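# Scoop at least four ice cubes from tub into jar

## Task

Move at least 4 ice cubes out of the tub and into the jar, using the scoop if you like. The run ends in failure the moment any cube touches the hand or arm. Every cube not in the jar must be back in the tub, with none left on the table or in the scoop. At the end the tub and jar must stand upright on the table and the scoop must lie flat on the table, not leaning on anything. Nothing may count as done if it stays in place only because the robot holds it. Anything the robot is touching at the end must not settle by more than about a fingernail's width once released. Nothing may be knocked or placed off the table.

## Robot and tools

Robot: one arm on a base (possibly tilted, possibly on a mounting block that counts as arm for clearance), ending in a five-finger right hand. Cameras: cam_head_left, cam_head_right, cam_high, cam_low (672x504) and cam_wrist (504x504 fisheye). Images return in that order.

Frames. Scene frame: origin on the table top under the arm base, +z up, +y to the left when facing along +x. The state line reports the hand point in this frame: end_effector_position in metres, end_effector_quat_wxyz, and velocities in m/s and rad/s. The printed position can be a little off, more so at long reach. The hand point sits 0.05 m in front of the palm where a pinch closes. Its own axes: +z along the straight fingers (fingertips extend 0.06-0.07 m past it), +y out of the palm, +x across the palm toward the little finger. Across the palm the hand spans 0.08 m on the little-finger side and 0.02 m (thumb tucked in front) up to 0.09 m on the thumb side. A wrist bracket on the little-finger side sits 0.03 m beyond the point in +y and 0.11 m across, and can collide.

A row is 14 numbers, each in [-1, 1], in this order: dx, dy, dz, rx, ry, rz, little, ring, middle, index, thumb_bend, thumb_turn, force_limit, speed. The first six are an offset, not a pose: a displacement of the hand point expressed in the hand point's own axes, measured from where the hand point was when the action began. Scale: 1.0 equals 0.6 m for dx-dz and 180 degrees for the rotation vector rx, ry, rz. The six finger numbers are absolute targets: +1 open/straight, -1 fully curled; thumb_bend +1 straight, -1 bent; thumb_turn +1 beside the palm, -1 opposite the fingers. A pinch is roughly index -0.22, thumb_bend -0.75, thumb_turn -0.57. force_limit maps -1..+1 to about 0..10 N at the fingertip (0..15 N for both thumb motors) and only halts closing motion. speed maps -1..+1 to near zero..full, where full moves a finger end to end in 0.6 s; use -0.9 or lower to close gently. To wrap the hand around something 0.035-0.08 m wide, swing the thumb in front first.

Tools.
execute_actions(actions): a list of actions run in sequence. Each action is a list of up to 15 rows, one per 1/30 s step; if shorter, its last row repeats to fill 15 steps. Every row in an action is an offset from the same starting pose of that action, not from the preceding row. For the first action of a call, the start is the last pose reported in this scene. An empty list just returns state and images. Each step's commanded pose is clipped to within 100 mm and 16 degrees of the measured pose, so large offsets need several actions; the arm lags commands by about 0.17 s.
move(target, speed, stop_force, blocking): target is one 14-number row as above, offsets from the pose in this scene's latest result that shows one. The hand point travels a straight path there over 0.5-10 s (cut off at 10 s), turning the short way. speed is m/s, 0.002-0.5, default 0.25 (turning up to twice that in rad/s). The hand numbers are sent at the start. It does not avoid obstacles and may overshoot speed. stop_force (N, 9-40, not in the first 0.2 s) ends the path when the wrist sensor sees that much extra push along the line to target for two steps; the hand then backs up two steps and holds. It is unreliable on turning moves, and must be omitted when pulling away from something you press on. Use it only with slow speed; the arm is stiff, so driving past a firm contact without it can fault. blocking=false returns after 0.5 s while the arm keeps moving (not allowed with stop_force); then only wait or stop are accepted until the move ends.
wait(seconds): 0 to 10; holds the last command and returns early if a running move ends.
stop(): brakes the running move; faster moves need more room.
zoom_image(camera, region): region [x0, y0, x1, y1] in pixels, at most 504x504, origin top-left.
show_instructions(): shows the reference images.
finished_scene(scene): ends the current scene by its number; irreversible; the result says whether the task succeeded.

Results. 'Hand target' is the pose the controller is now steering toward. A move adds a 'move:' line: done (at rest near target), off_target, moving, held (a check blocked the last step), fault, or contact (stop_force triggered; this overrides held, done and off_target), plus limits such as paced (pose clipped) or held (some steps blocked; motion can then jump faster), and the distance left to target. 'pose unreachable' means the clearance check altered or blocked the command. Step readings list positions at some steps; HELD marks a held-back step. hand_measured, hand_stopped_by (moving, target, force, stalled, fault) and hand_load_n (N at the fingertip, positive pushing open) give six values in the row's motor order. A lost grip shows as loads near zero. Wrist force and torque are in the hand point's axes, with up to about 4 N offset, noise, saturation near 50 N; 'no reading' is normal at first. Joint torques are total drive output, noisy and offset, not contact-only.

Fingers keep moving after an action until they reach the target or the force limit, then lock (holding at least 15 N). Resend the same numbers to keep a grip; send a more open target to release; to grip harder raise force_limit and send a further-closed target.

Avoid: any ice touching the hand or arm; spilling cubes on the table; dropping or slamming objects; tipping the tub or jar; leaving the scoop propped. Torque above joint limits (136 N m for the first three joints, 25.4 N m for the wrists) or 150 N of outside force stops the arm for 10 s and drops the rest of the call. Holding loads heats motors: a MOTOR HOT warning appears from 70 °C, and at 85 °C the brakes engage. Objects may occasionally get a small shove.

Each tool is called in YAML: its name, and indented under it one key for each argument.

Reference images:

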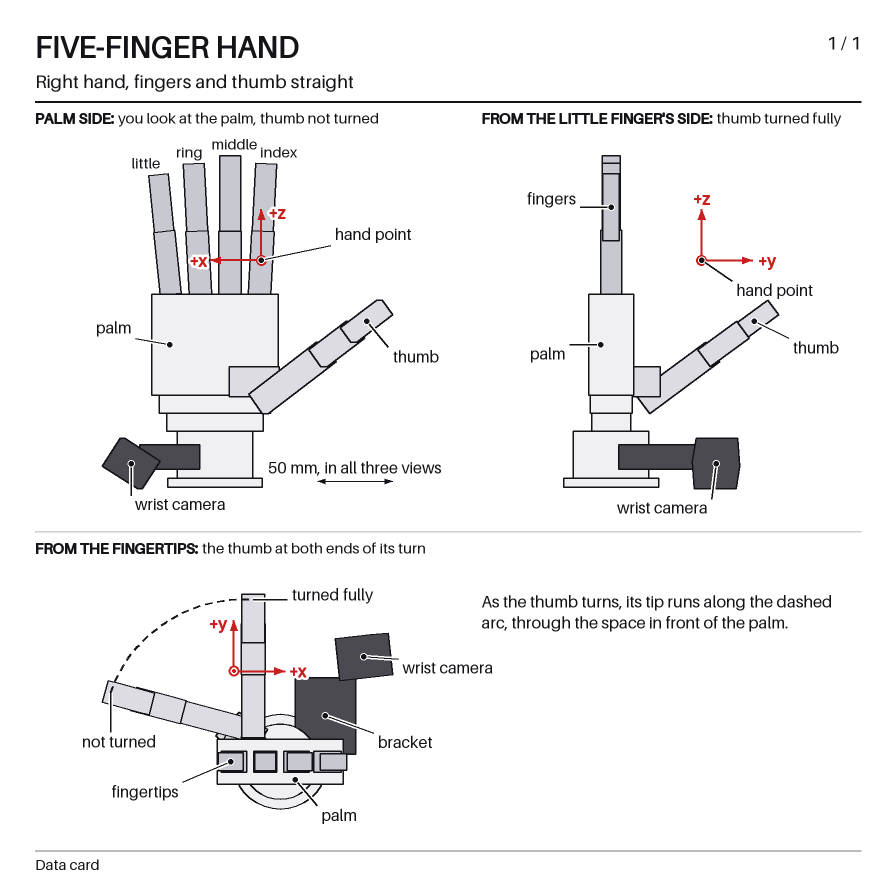

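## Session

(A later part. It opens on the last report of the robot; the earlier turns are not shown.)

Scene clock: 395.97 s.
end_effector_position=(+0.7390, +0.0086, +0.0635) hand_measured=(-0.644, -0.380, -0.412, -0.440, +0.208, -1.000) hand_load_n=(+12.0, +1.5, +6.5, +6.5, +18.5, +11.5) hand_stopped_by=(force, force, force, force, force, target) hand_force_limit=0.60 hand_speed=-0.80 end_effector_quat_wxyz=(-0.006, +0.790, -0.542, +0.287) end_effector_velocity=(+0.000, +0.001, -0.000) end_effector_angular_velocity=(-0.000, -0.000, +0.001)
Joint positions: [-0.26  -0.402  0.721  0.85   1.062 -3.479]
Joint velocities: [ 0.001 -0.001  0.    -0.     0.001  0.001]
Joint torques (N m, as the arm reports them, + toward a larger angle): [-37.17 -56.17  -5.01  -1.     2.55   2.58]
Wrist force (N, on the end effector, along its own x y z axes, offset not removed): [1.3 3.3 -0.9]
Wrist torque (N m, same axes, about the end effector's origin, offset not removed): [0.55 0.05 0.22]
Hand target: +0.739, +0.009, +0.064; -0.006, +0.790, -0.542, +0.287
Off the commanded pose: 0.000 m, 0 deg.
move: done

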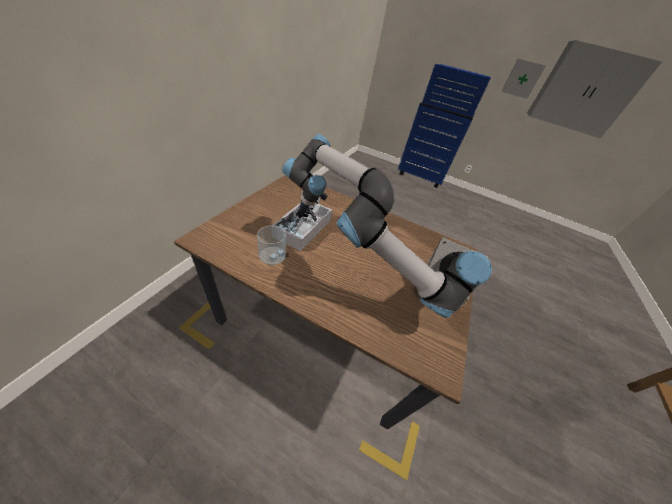

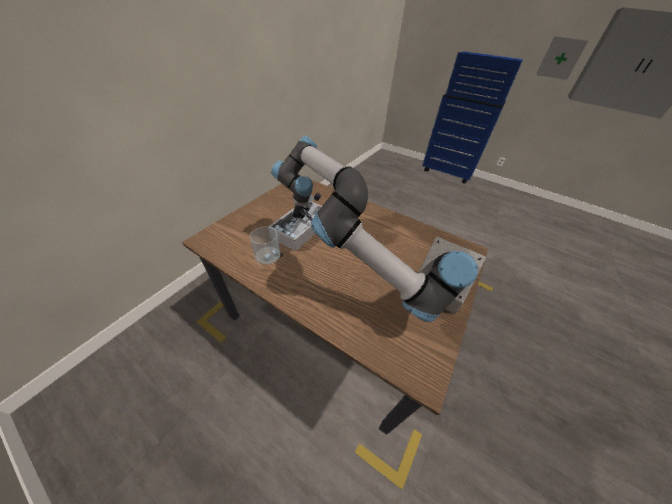

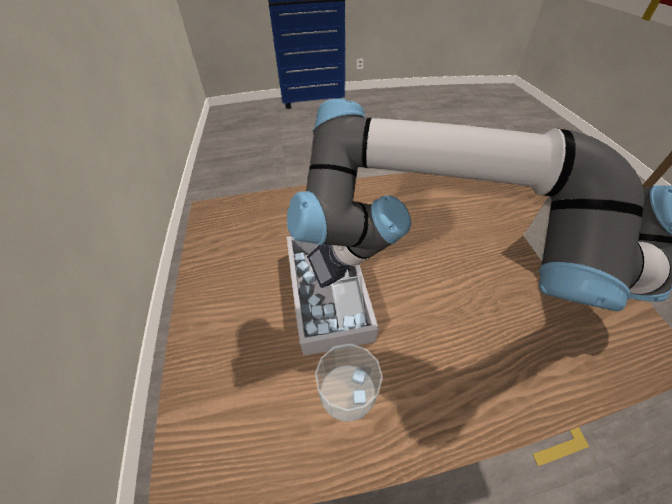

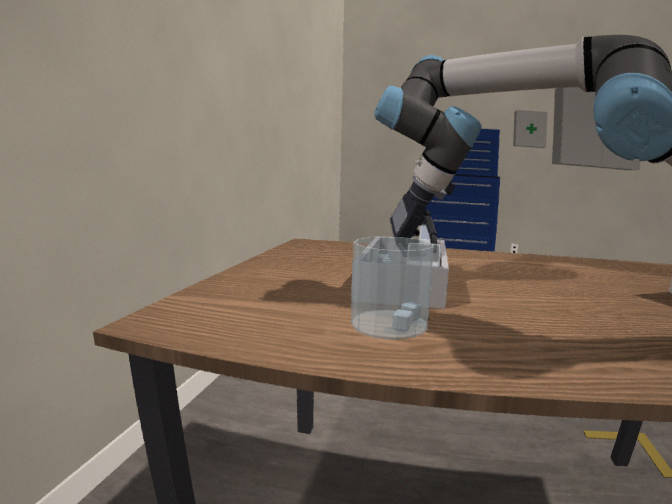

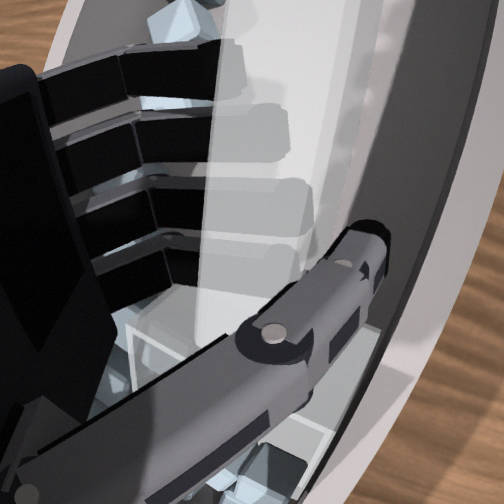

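They're riding on. Continue.

move:
  target: [-0.016,-0.008,-0.006,0.014,-0.048,0.026,-1,-1,-1,-1,-1,-1,0.6,-0.8]
  speed: 0.03

zoom_image:
  camera: "cam_high"
  region: [230,160,430,360]

Scene clock: 403.43 s.
end_effector_position=(+0.7390, +0.0199, +0.0638) hand_measured=(-0.644, -0.380, -0.412, -0.440, +0.208, -0.998) hand_load_n=(+4.5, +0.0, +5.0, +10.0, +18.5, +14.5) hand_stopped_by=(force, force, force, force, force, target) hand_force_limit=0.60 hand_speed=-0.80 end_effector_quat_wxyz=(-0.076, +0.786, -0.566, +0.238) end_effector_velocity=(+0.000, +0.000, -0.001) end_effector_angular_velocity=(+0.006, +0.000, -0.001)
Joint positions: [-0.302 -0.366  0.698  0.87   0.889 -3.449]
Joint velocities: [-0.001  0.003 -0.002  0.001 -0.006  0.002]
Joint torques (N m, as the arm reports them, + toward a larger angle): [-50.93 -31.88 -19.62   4.39  -4.44   3.2 ]
Wrist force (N, on the end effector, along its own x y z axes, offset not removed): [8.0 5.7 2.6]
Wrist torque (N m, same axes, about the end effector's origin, offset not removed): [0.17 0.02 0.00]
Hand target: +0.739, +0.020, +0.064; -0.076, +0.786, -0.566, +0.238
Off the commanded pose: 0.000 m, 0 deg.
move: done

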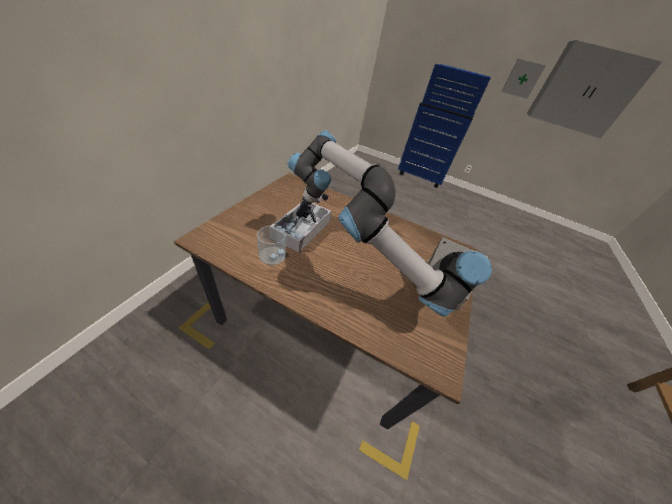

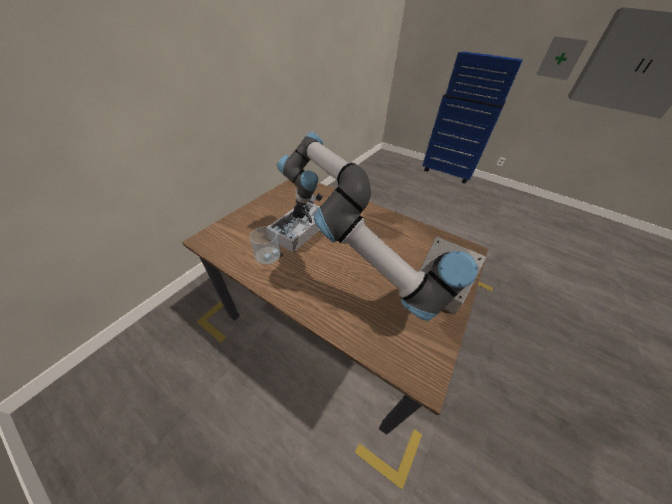

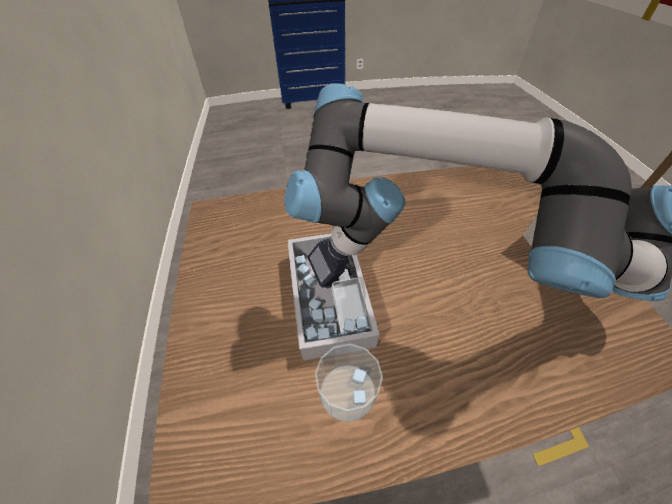

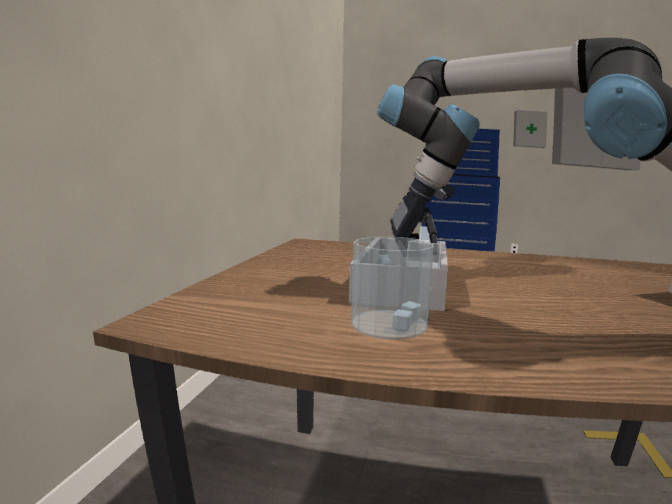

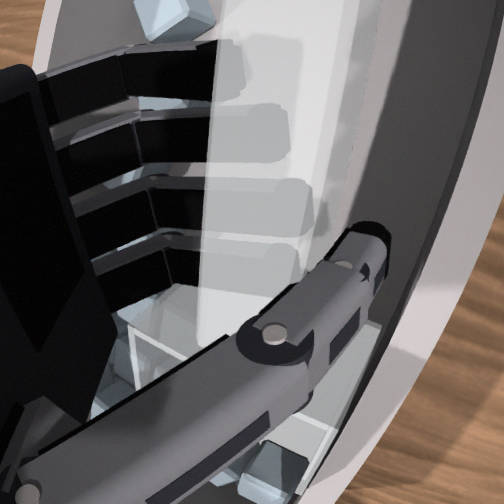

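Region (230, 160, 430, 360) of cam_high's 672x504 image, scaled by 2.520, with more detail than that image has.

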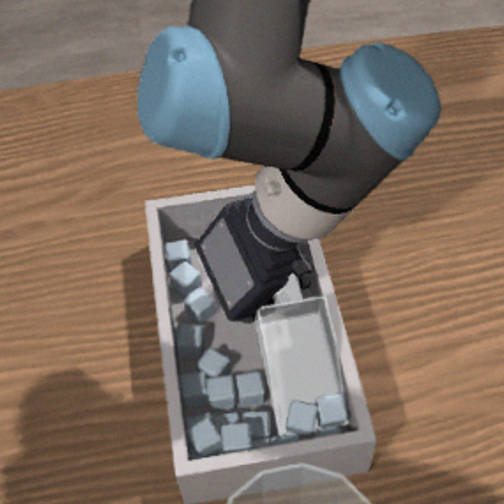

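Lip at wall. Rotate up.

move:
  target: [0.006,0,-0.004,0.025,-0.085,0.046,-1,-1,-1,-1,-1,-1,0.6,-0.8]
  speed: 0.04

zoom_image:
  camera: "cam_high"
  region: [230,160,430,360]

Scene clock: 414.40 s.
end_effector_position=(+0.7388, +0.0168, +0.0668) hand_measured=(-0.644, -0.380, -0.412, -0.440, +0.208, -0.998) hand_load_n=(+8.5, +0.5, +5.5, +8.5, +18.5, +13.5) hand_stopped_by=(force, force, force, force, force, target) hand_force_limit=0.60 hand_speed=-0.80 end_effector_quat_wxyz=(-0.198, +0.764, -0.596, +0.147) end_effector_velocity=(-0.000, -0.001, -0.000) end_effector_angular_velocity=(+0.009, +0.002, -0.002)
Joint positions: [-0.382 -0.236  0.605  0.92   0.586 -3.42 ]
Joint velocities: [-0.002  0.006 -0.004  0.004 -0.008  0.   ]
Joint torques (N m, as the arm reports them, + toward a larger angle): [-56.08 -30.6  -19.1    3.48  -2.98   2.59]
Wrist force (N, on the end effector, along its own x y z axes, offset not removed): [0.4 4.2 1.8]
Wrist torque (N m, same axes, about the end effector's origin, offset not removed): [0.32 -0.01 0.18]
Hand target: +0.739, +0.017, +0.067; -0.198, +0.764, -0.596, +0.147
Off the commanded pose: 0.000 m, 0 deg.
move: done

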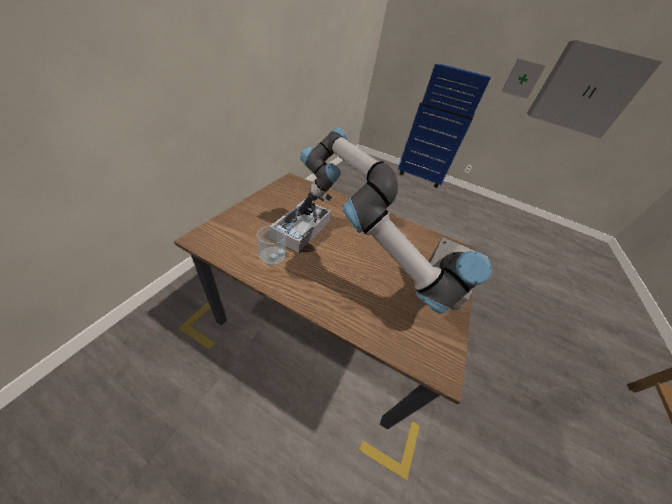

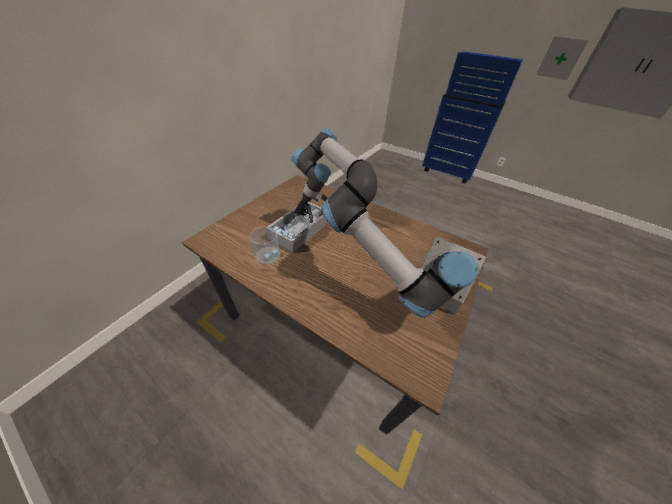

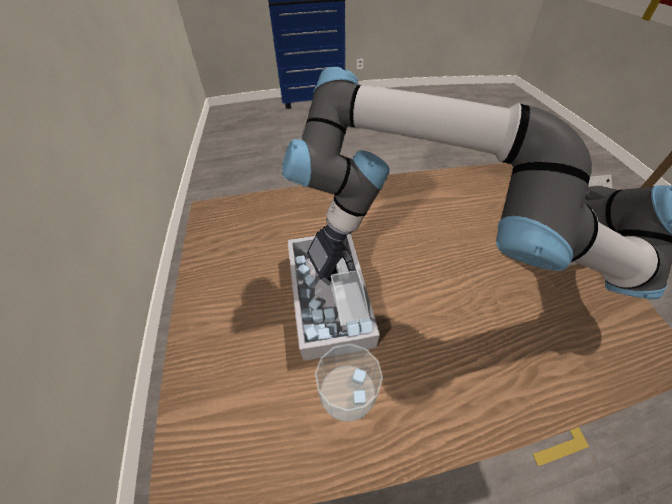

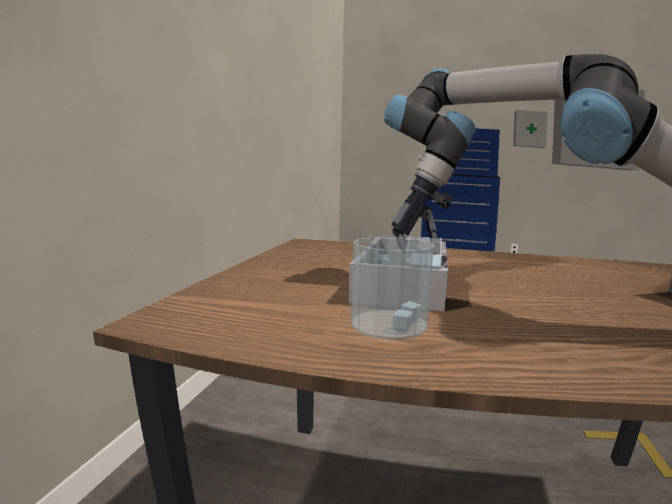

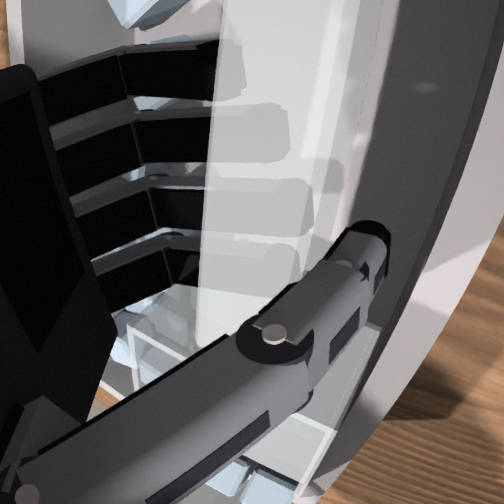

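Region (230, 160, 430, 360) of cam_high's 672x504 image, scaled by 2.520, with more detail than that image has.

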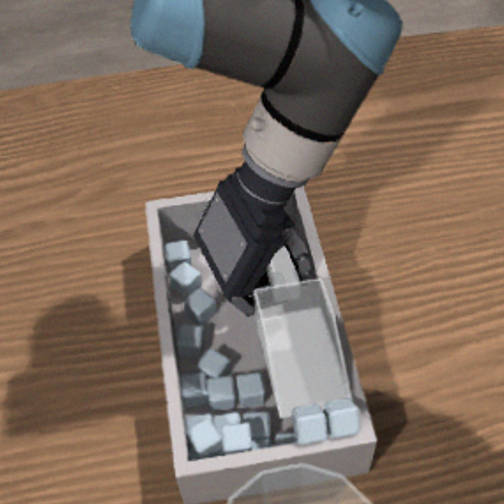

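move:
  target: [-0.007,-0.0015,0.001,-0.011,0.038,-0.02,-1,-1,-1,-1,-1,-1,0.6,-0.8]
  speed: 0.025

zoom_image:
  camera: "cam_high"
  region: [230,160,430,360]

Scene clock: 422.67 s.
end_effector_position=(+0.7388, +0.0212, +0.0668) hand_measured=(-0.644, -0.380, -0.412, -0.440, +0.208, -0.998) hand_load_n=(+8.5, +0.5, +5.5, +8.5, +18.5, +13.5) hand_stopped_by=(force, force, force, force, force, target) hand_force_limit=0.60 hand_speed=-0.80 end_effector_quat_wxyz=(-0.144, +0.776, -0.585, +0.188) end_effector_velocity=(-0.001, +0.001, -0.001) end_effector_angular_velocity=(-0.005, +0.002, +0.000)
Joint positions: [-0.349 -0.307  0.659  0.894  0.72  -3.429]
Joint velocities: [ 0.004 -0.003  0.004 -0.001  0.005  0.   ]
Joint torques (N m, as the arm reports them, + toward a larger angle): [-40.47 -59.05  -5.42  -1.03   2.12  -2.59]
Wrist force (N, on the end effector, along its own x y z axes, offset not removed): [-1.1 3.3 -0.1]
Wrist torque (N m, same axes, about the end effector's origin, offset not removed): [0.45 0.20 -0.03]
Hand target: +0.739, +0.021, +0.067; -0.144, +0.776, -0.585, +0.189
Off the commanded pose: 0.000 m, 0 deg.
move: done

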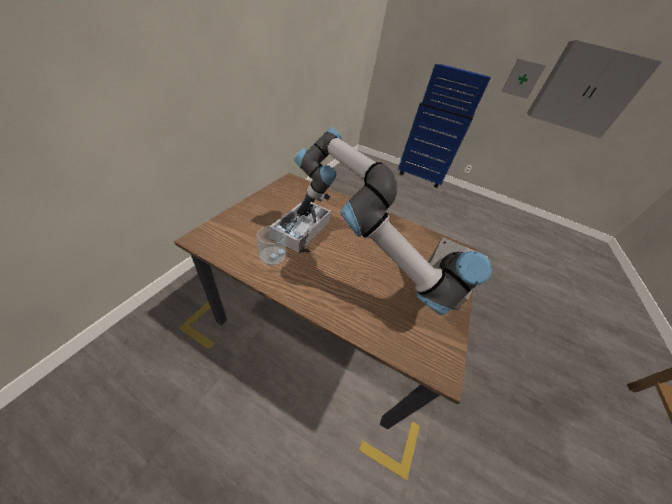

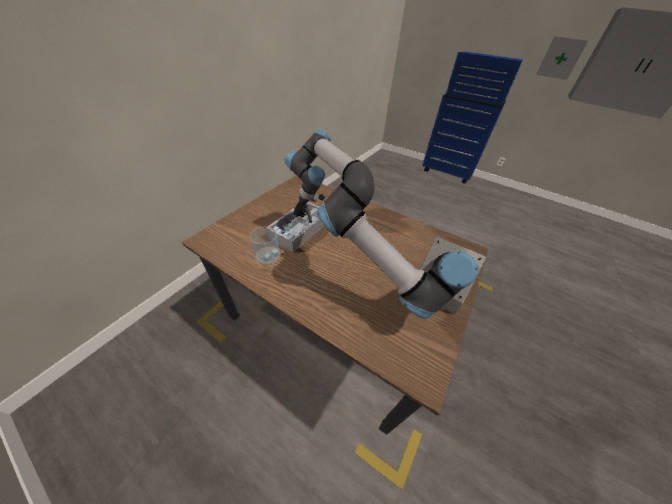

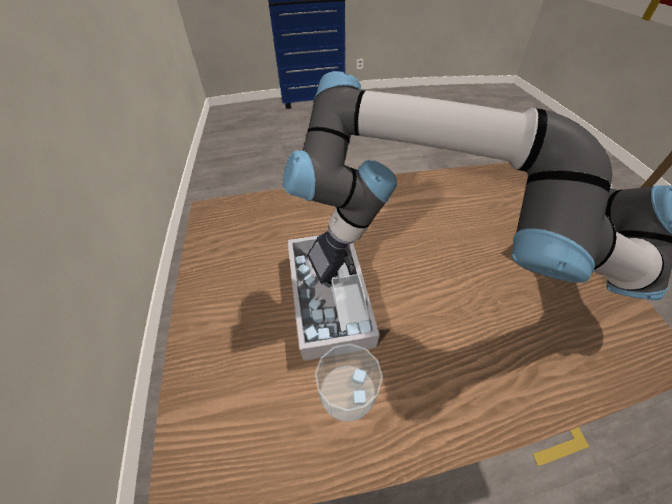

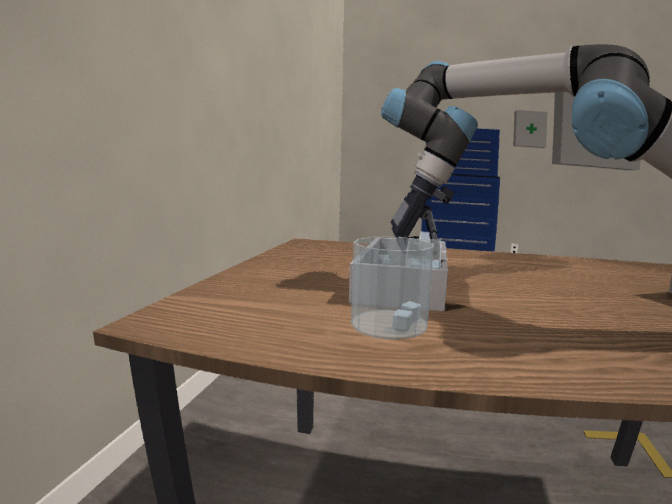

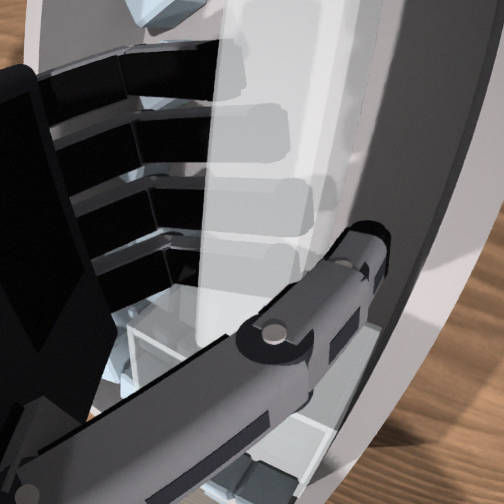

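Region (230, 160, 430, 360) of cam_high's 672x504 image, scaled by 2.520, with more detail than that image has.

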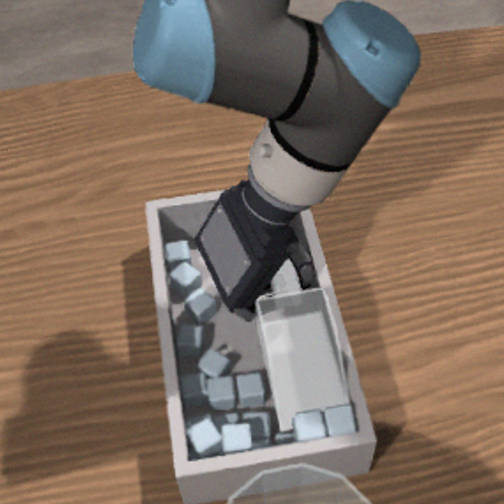

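move:
  target: [-0.018,-0.005,0,0,0,0,-1,-1,-1,-1,-1,-1,0.6,-0.8]
  speed: 0.01

zoom_image:
  camera: "cam_high"
  region: [230,160,430,360]

Scene clock: 429.80 s.
end_effector_position=(+0.7387, +0.0323, +0.0668) hand_measured=(-0.644, -0.380, -0.412, -0.440, +0.208, -0.998) hand_load_n=(+8.5, +0.5, +5.5, +8.5, +18.5, +13.5) hand_stopped_by=(force, force, force, force, force, target) hand_force_limit=0.60 hand_speed=-0.80 end_effector_quat_wxyz=(-0.144, +0.776, -0.585, +0.188) end_effector_velocity=(-0.000, +0.002, -0.000) end_effector_angular_velocity=(+0.001, +0.001, +0.000)
Joint positions: [-0.338 -0.325  0.672  0.888  0.723 -3.414]
Joint velocities: [ 0.001 -0.002  0.003 -0.001 -0.001  0.001]
Joint torques (N m, as the arm reports them, + toward a larger angle): [-41.77 -57.27  -5.27  -0.96   2.7    2.51]
Wrist force (N, on the end effector, along its own x y z axes, offset not removed): [0.4 2.3 0.3]
Wrist torque (N m, same axes, about the end effector's origin, offset not removed): [0.08 0.02 0.03]
Hand target: +0.739, +0.032, +0.067; -0.144, +0.776, -0.585, +0.188
Off the commanded pose: 0.000 m, 0 deg.
move: done

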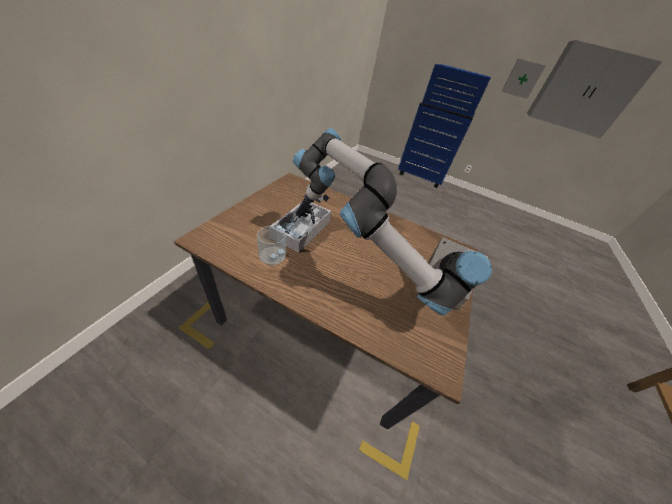

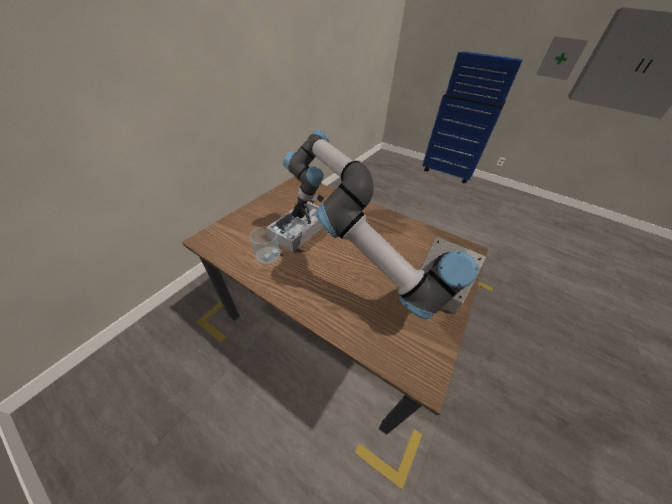

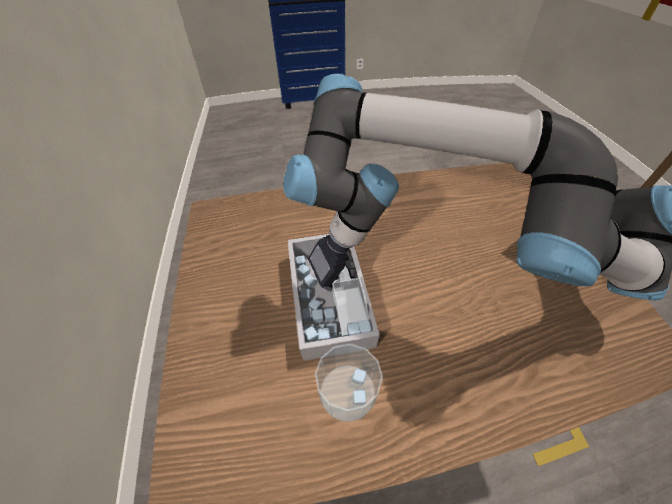

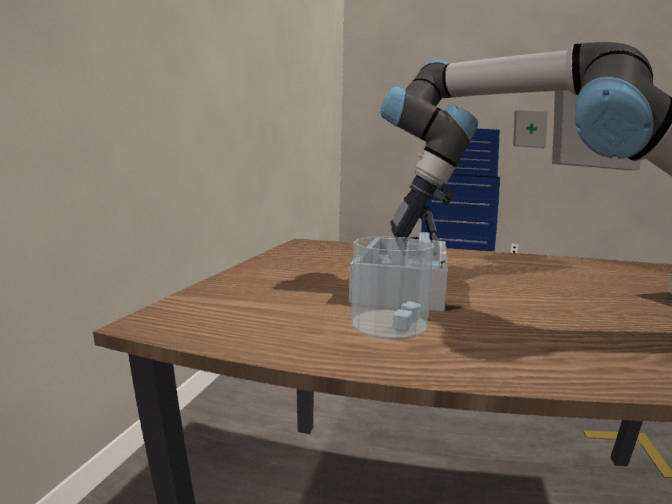

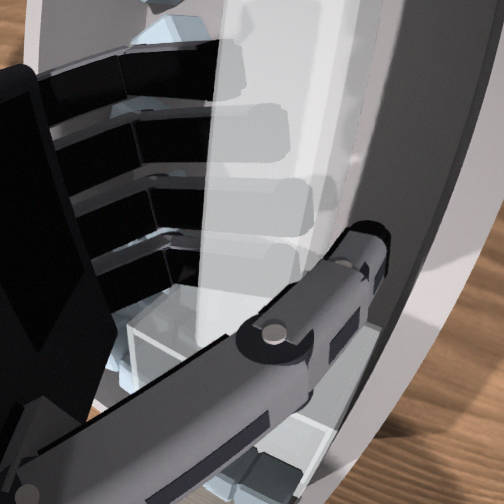

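Region (230, 160, 430, 360) of cam_high's 672x504 image, scaled by 2.520, with more detail than that image has.

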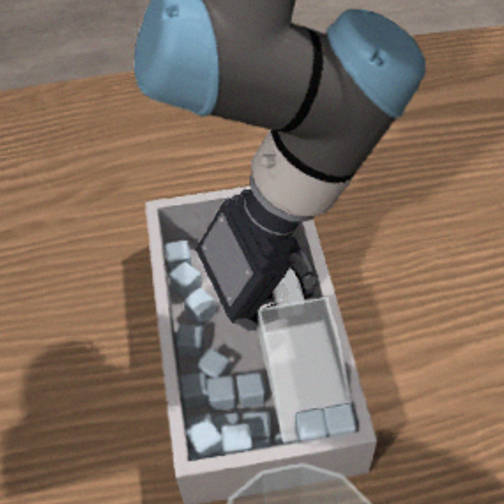

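move:
  target: [-0.01,-0.003,0,0.014,-0.048,0.026,-1,-1,-1,-1,-1,-1,0.6,-0.8]
  speed: 0.03

zoom_image:
  camera: "cam_high"
  region: [230,160,430,360]

Scene clock: 438.83 s.
end_effector_position=(+0.7388, +0.0385, +0.0668) hand_measured=(-0.644, -0.380, -0.412, -0.440, +0.208, -0.998) hand_load_n=(+8.5, +0.5, +6.0, +8.5, +18.5, +13.5) hand_stopped_by=(force, force, force, force, force, target) hand_force_limit=0.60 hand_speed=-0.80 end_effector_quat_wxyz=(-0.212, +0.760, -0.599, +0.136) end_effector_velocity=(+0.000, -0.000, -0.000) end_effector_angular_velocity=(+0.007, +0.000, -0.001)
Joint positions: [-0.369 -0.261  0.631  0.896  0.557 -3.374]
Joint velocities: [-0.001  0.003 -0.003  0.    -0.006  0.003]
Joint torques (N m, as the arm reports them, + toward a larger angle): [-56.76 -28.86 -18.51   3.49  -2.81   2.82]
Wrist force (N, on the end effector, along its own x y z axes, offset not removed): [0.6 3.2 2.0]
Wrist torque (N m, same axes, about the end effector's origin, offset not removed): [0.15 -0.09 0.12]
Hand target: +0.739, +0.039, +0.067; -0.212, +0.760, -0.599, +0.136
Off the commanded pose: 0.000 m, 0 deg.
move: done

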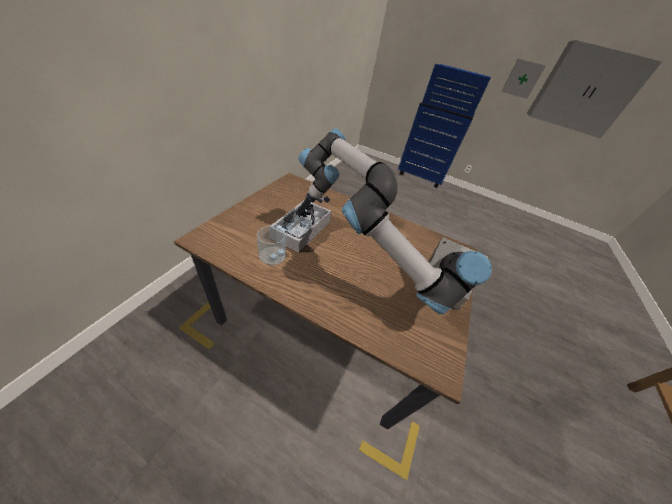

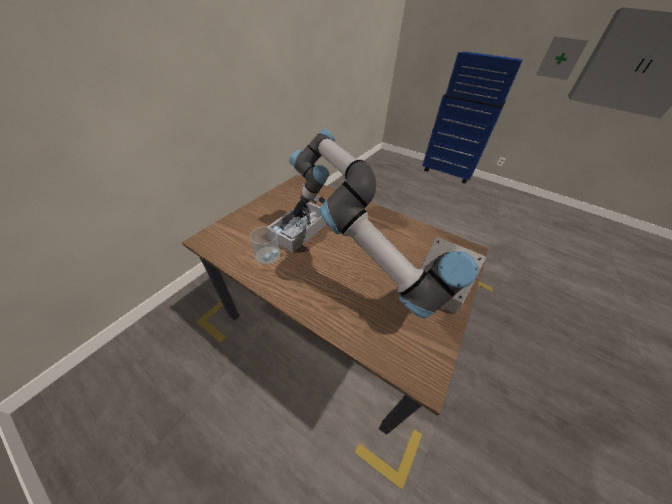

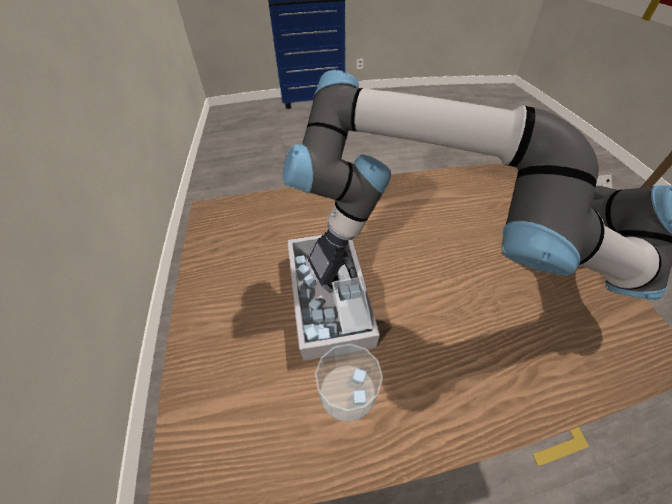

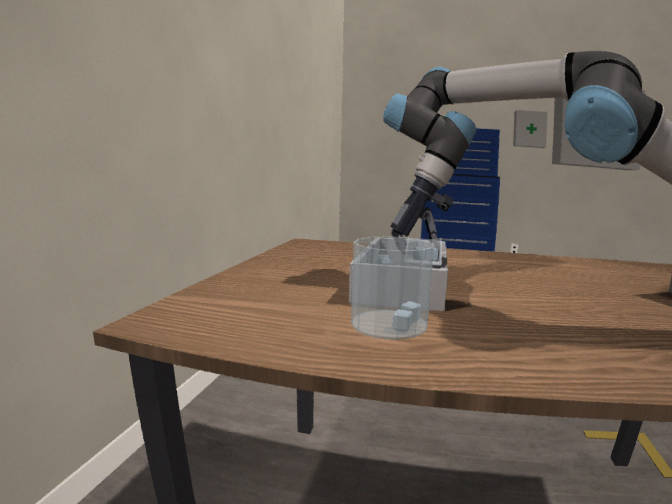

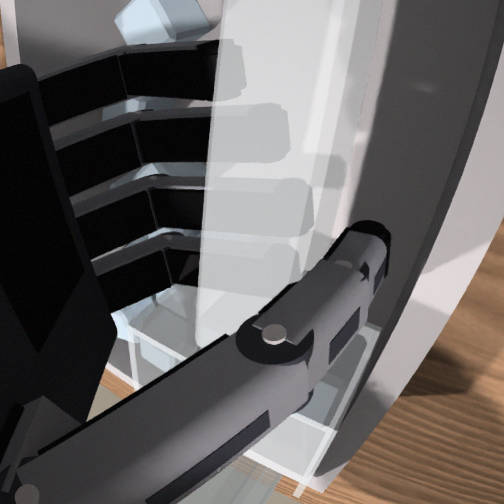

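Region (230, 160, 430, 360) of cam_high's 672x504 image, scaled by 2.520, with more detail than that image has.

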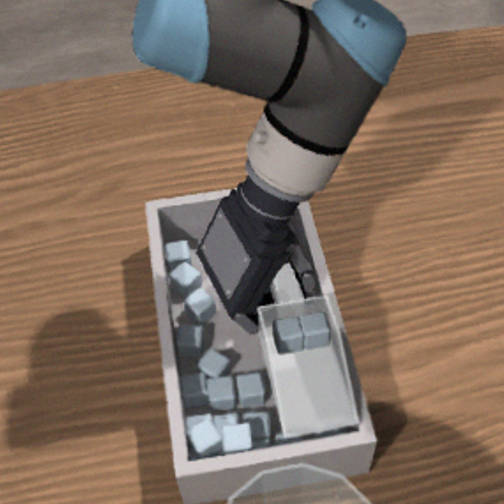

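move:
  target: [0.007,-0.09,-0.17,0.06,0,0,-1,-1,-1,-1,-1,-1,0.6,-0.8]
  speed: 0.06

Scene clock: 446.20 s.
end_effector_position=(+0.7389, +0.0285, +0.1818) hand_measured=(-0.644, -0.380, -0.412, -0.440, +0.208, -0.998) hand_load_n=(+8.5, +0.5, +6.0, +8.0, +18.5, +13.5) hand_stopped_by=(force, force, force, force, force, target) hand_force_limit=0.60 hand_speed=-0.80 end_effector_quat_wxyz=(-0.282, +0.737, -0.584, +0.192) end_effector_velocity=(-0.000, -0.002, +0.002) end_effector_angular_velocity=(+0.001, -0.003, -0.003)
Joint positions: [-0.509 -0.44   0.819  0.743  0.467 -3.313]
Joint velocities: [-0.004 -0.002  0.004 -0.002 -0.     0.001]
Joint torques (N m, as the arm reports them, + toward a larger angle): [-53.14 -54.59  -6.27  -1.17  -2.94   2.8 ]
Wrist force (N, on the end effector, along its own x y z axes, offset not removed): [1.1 3.8 2.0]
Wrist torque (N m, same axes, about the end effector's origin, offset not removed): [0.45 -0.22 0.01]
Hand target: +0.739, +0.028, +0.182; -0.282, +0.737, -0.584, +0.192
Off the commanded pose: 0.000 m, 0 deg.
move: done

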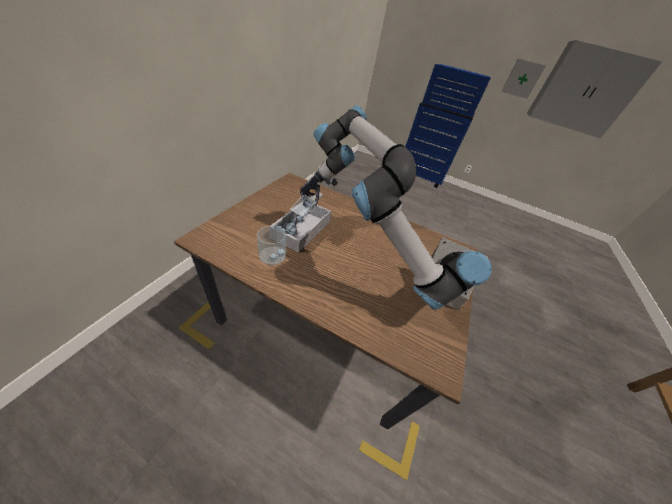

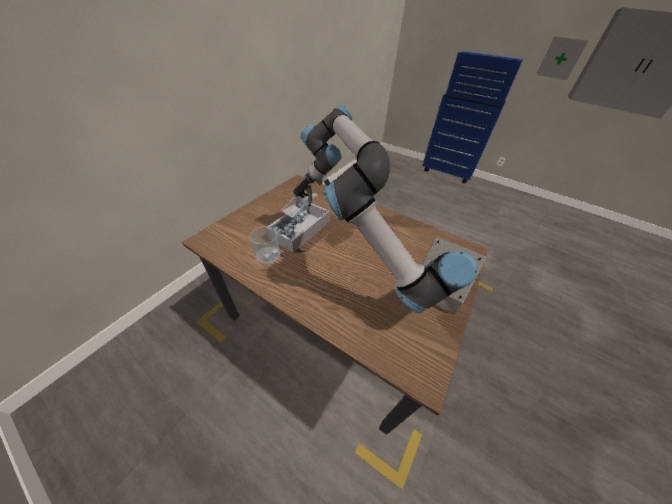

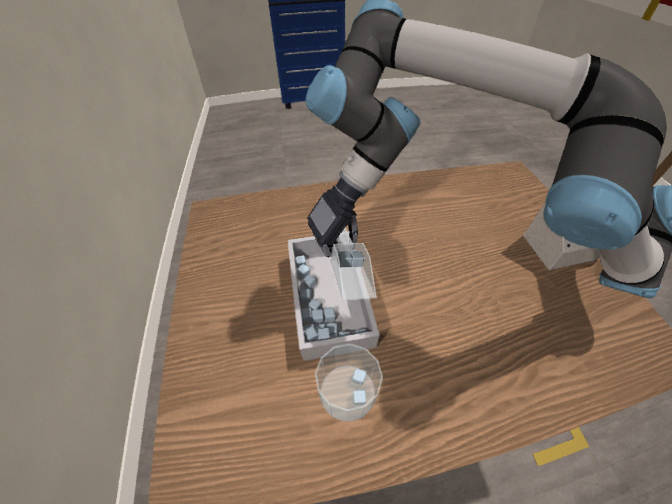

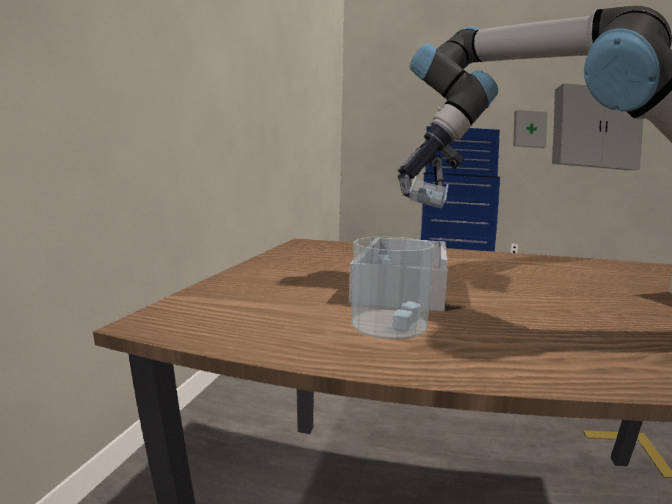

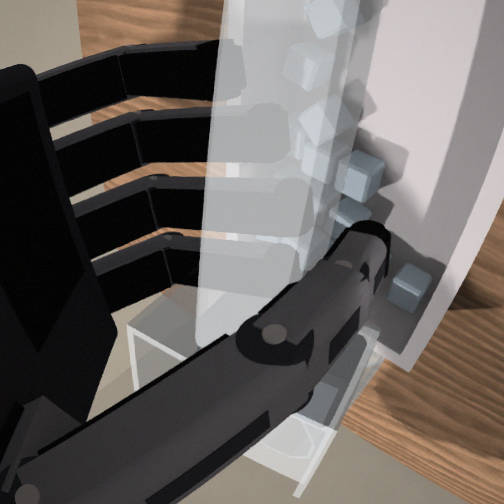

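move:
  target: [-0.166,-0.0975,0.091,0,0,0,-1,-1,-1,-1,-1,-1,0.6,-0.8]
  speed: 0.05

Scene clock: 453.83 s.
end_effector_position=(+0.7919, +0.1447, +0.1822) hand_measured=(-0.644, -0.380, -0.412, -0.440, +0.208, -0.998) hand_load_n=(+8.5, +0.5, +6.0, +8.0, +18.5, +13.5) hand_stopped_by=(force, force, force, force, force, target) hand_force_limit=0.60 hand_speed=-0.80 end_effector_quat_wxyz=(-0.283, +0.737, -0.584, +0.192) end_effector_velocity=(+0.001, +0.000, +0.001) end_effector_angular_velocity=(-0.001, -0.001, -0.001)
Joint positions: [-0.366 -0.464  0.6    0.765  0.544 -3.061]
Joint velocities: [-0.     0.003 -0.009  0.005  0.001  0.001]
Joint torques (N m, as the arm reports them, + toward a larger angle): [-41.17 -25.03 -19.44   2.95   2.42   2.5 ]
Wrist force (N, on the end effector, along its own x y z axes, offset not removed): [1.3 4.7 3.2]
Wrist torque (N m, same axes, about the end effector's origin, offset not removed): [0.31 -0.36 0.22]
Hand target: +0.792, +0.145, +0.182; -0.283, +0.737, -0.584, +0.192
Off the commanded pose: 0.000 m, 0 deg.
move: done

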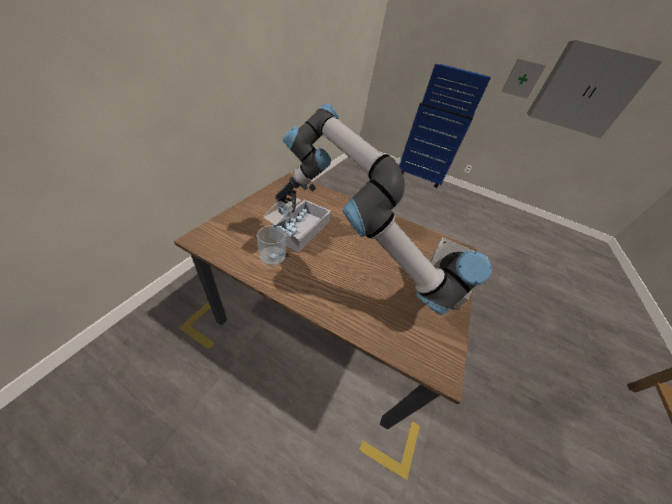

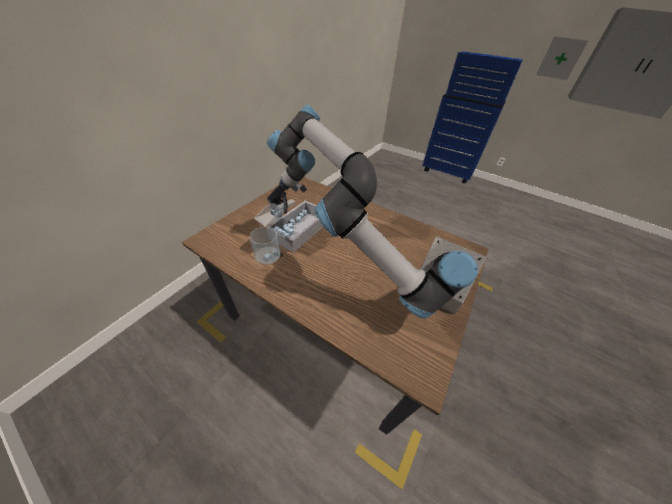

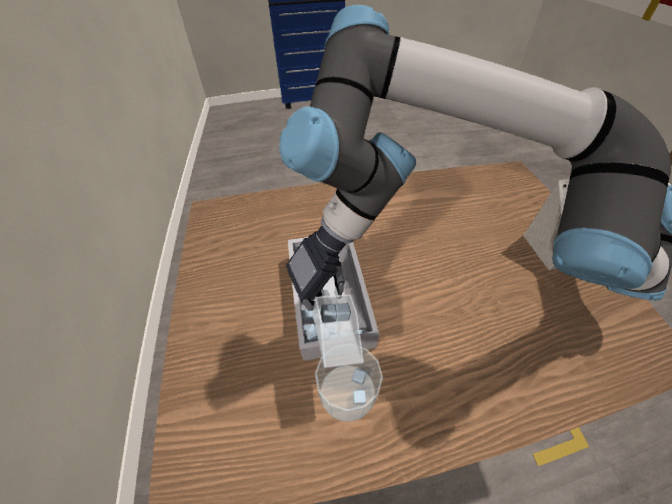

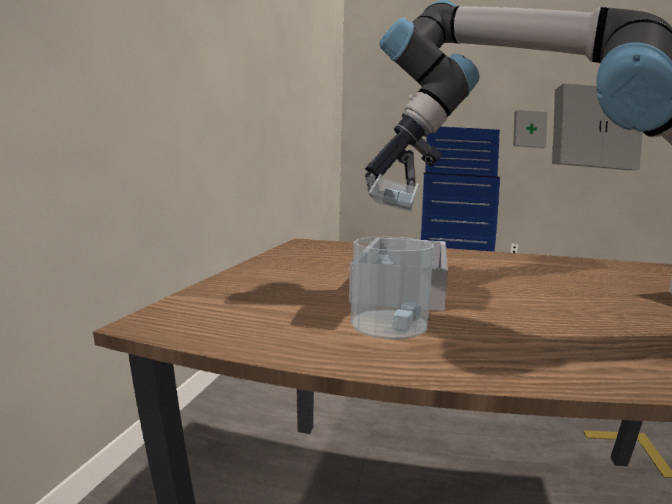

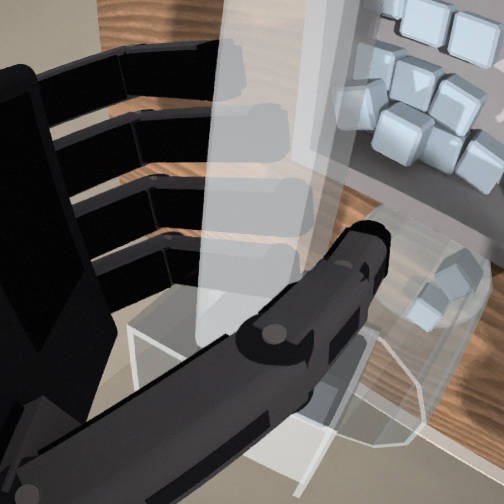

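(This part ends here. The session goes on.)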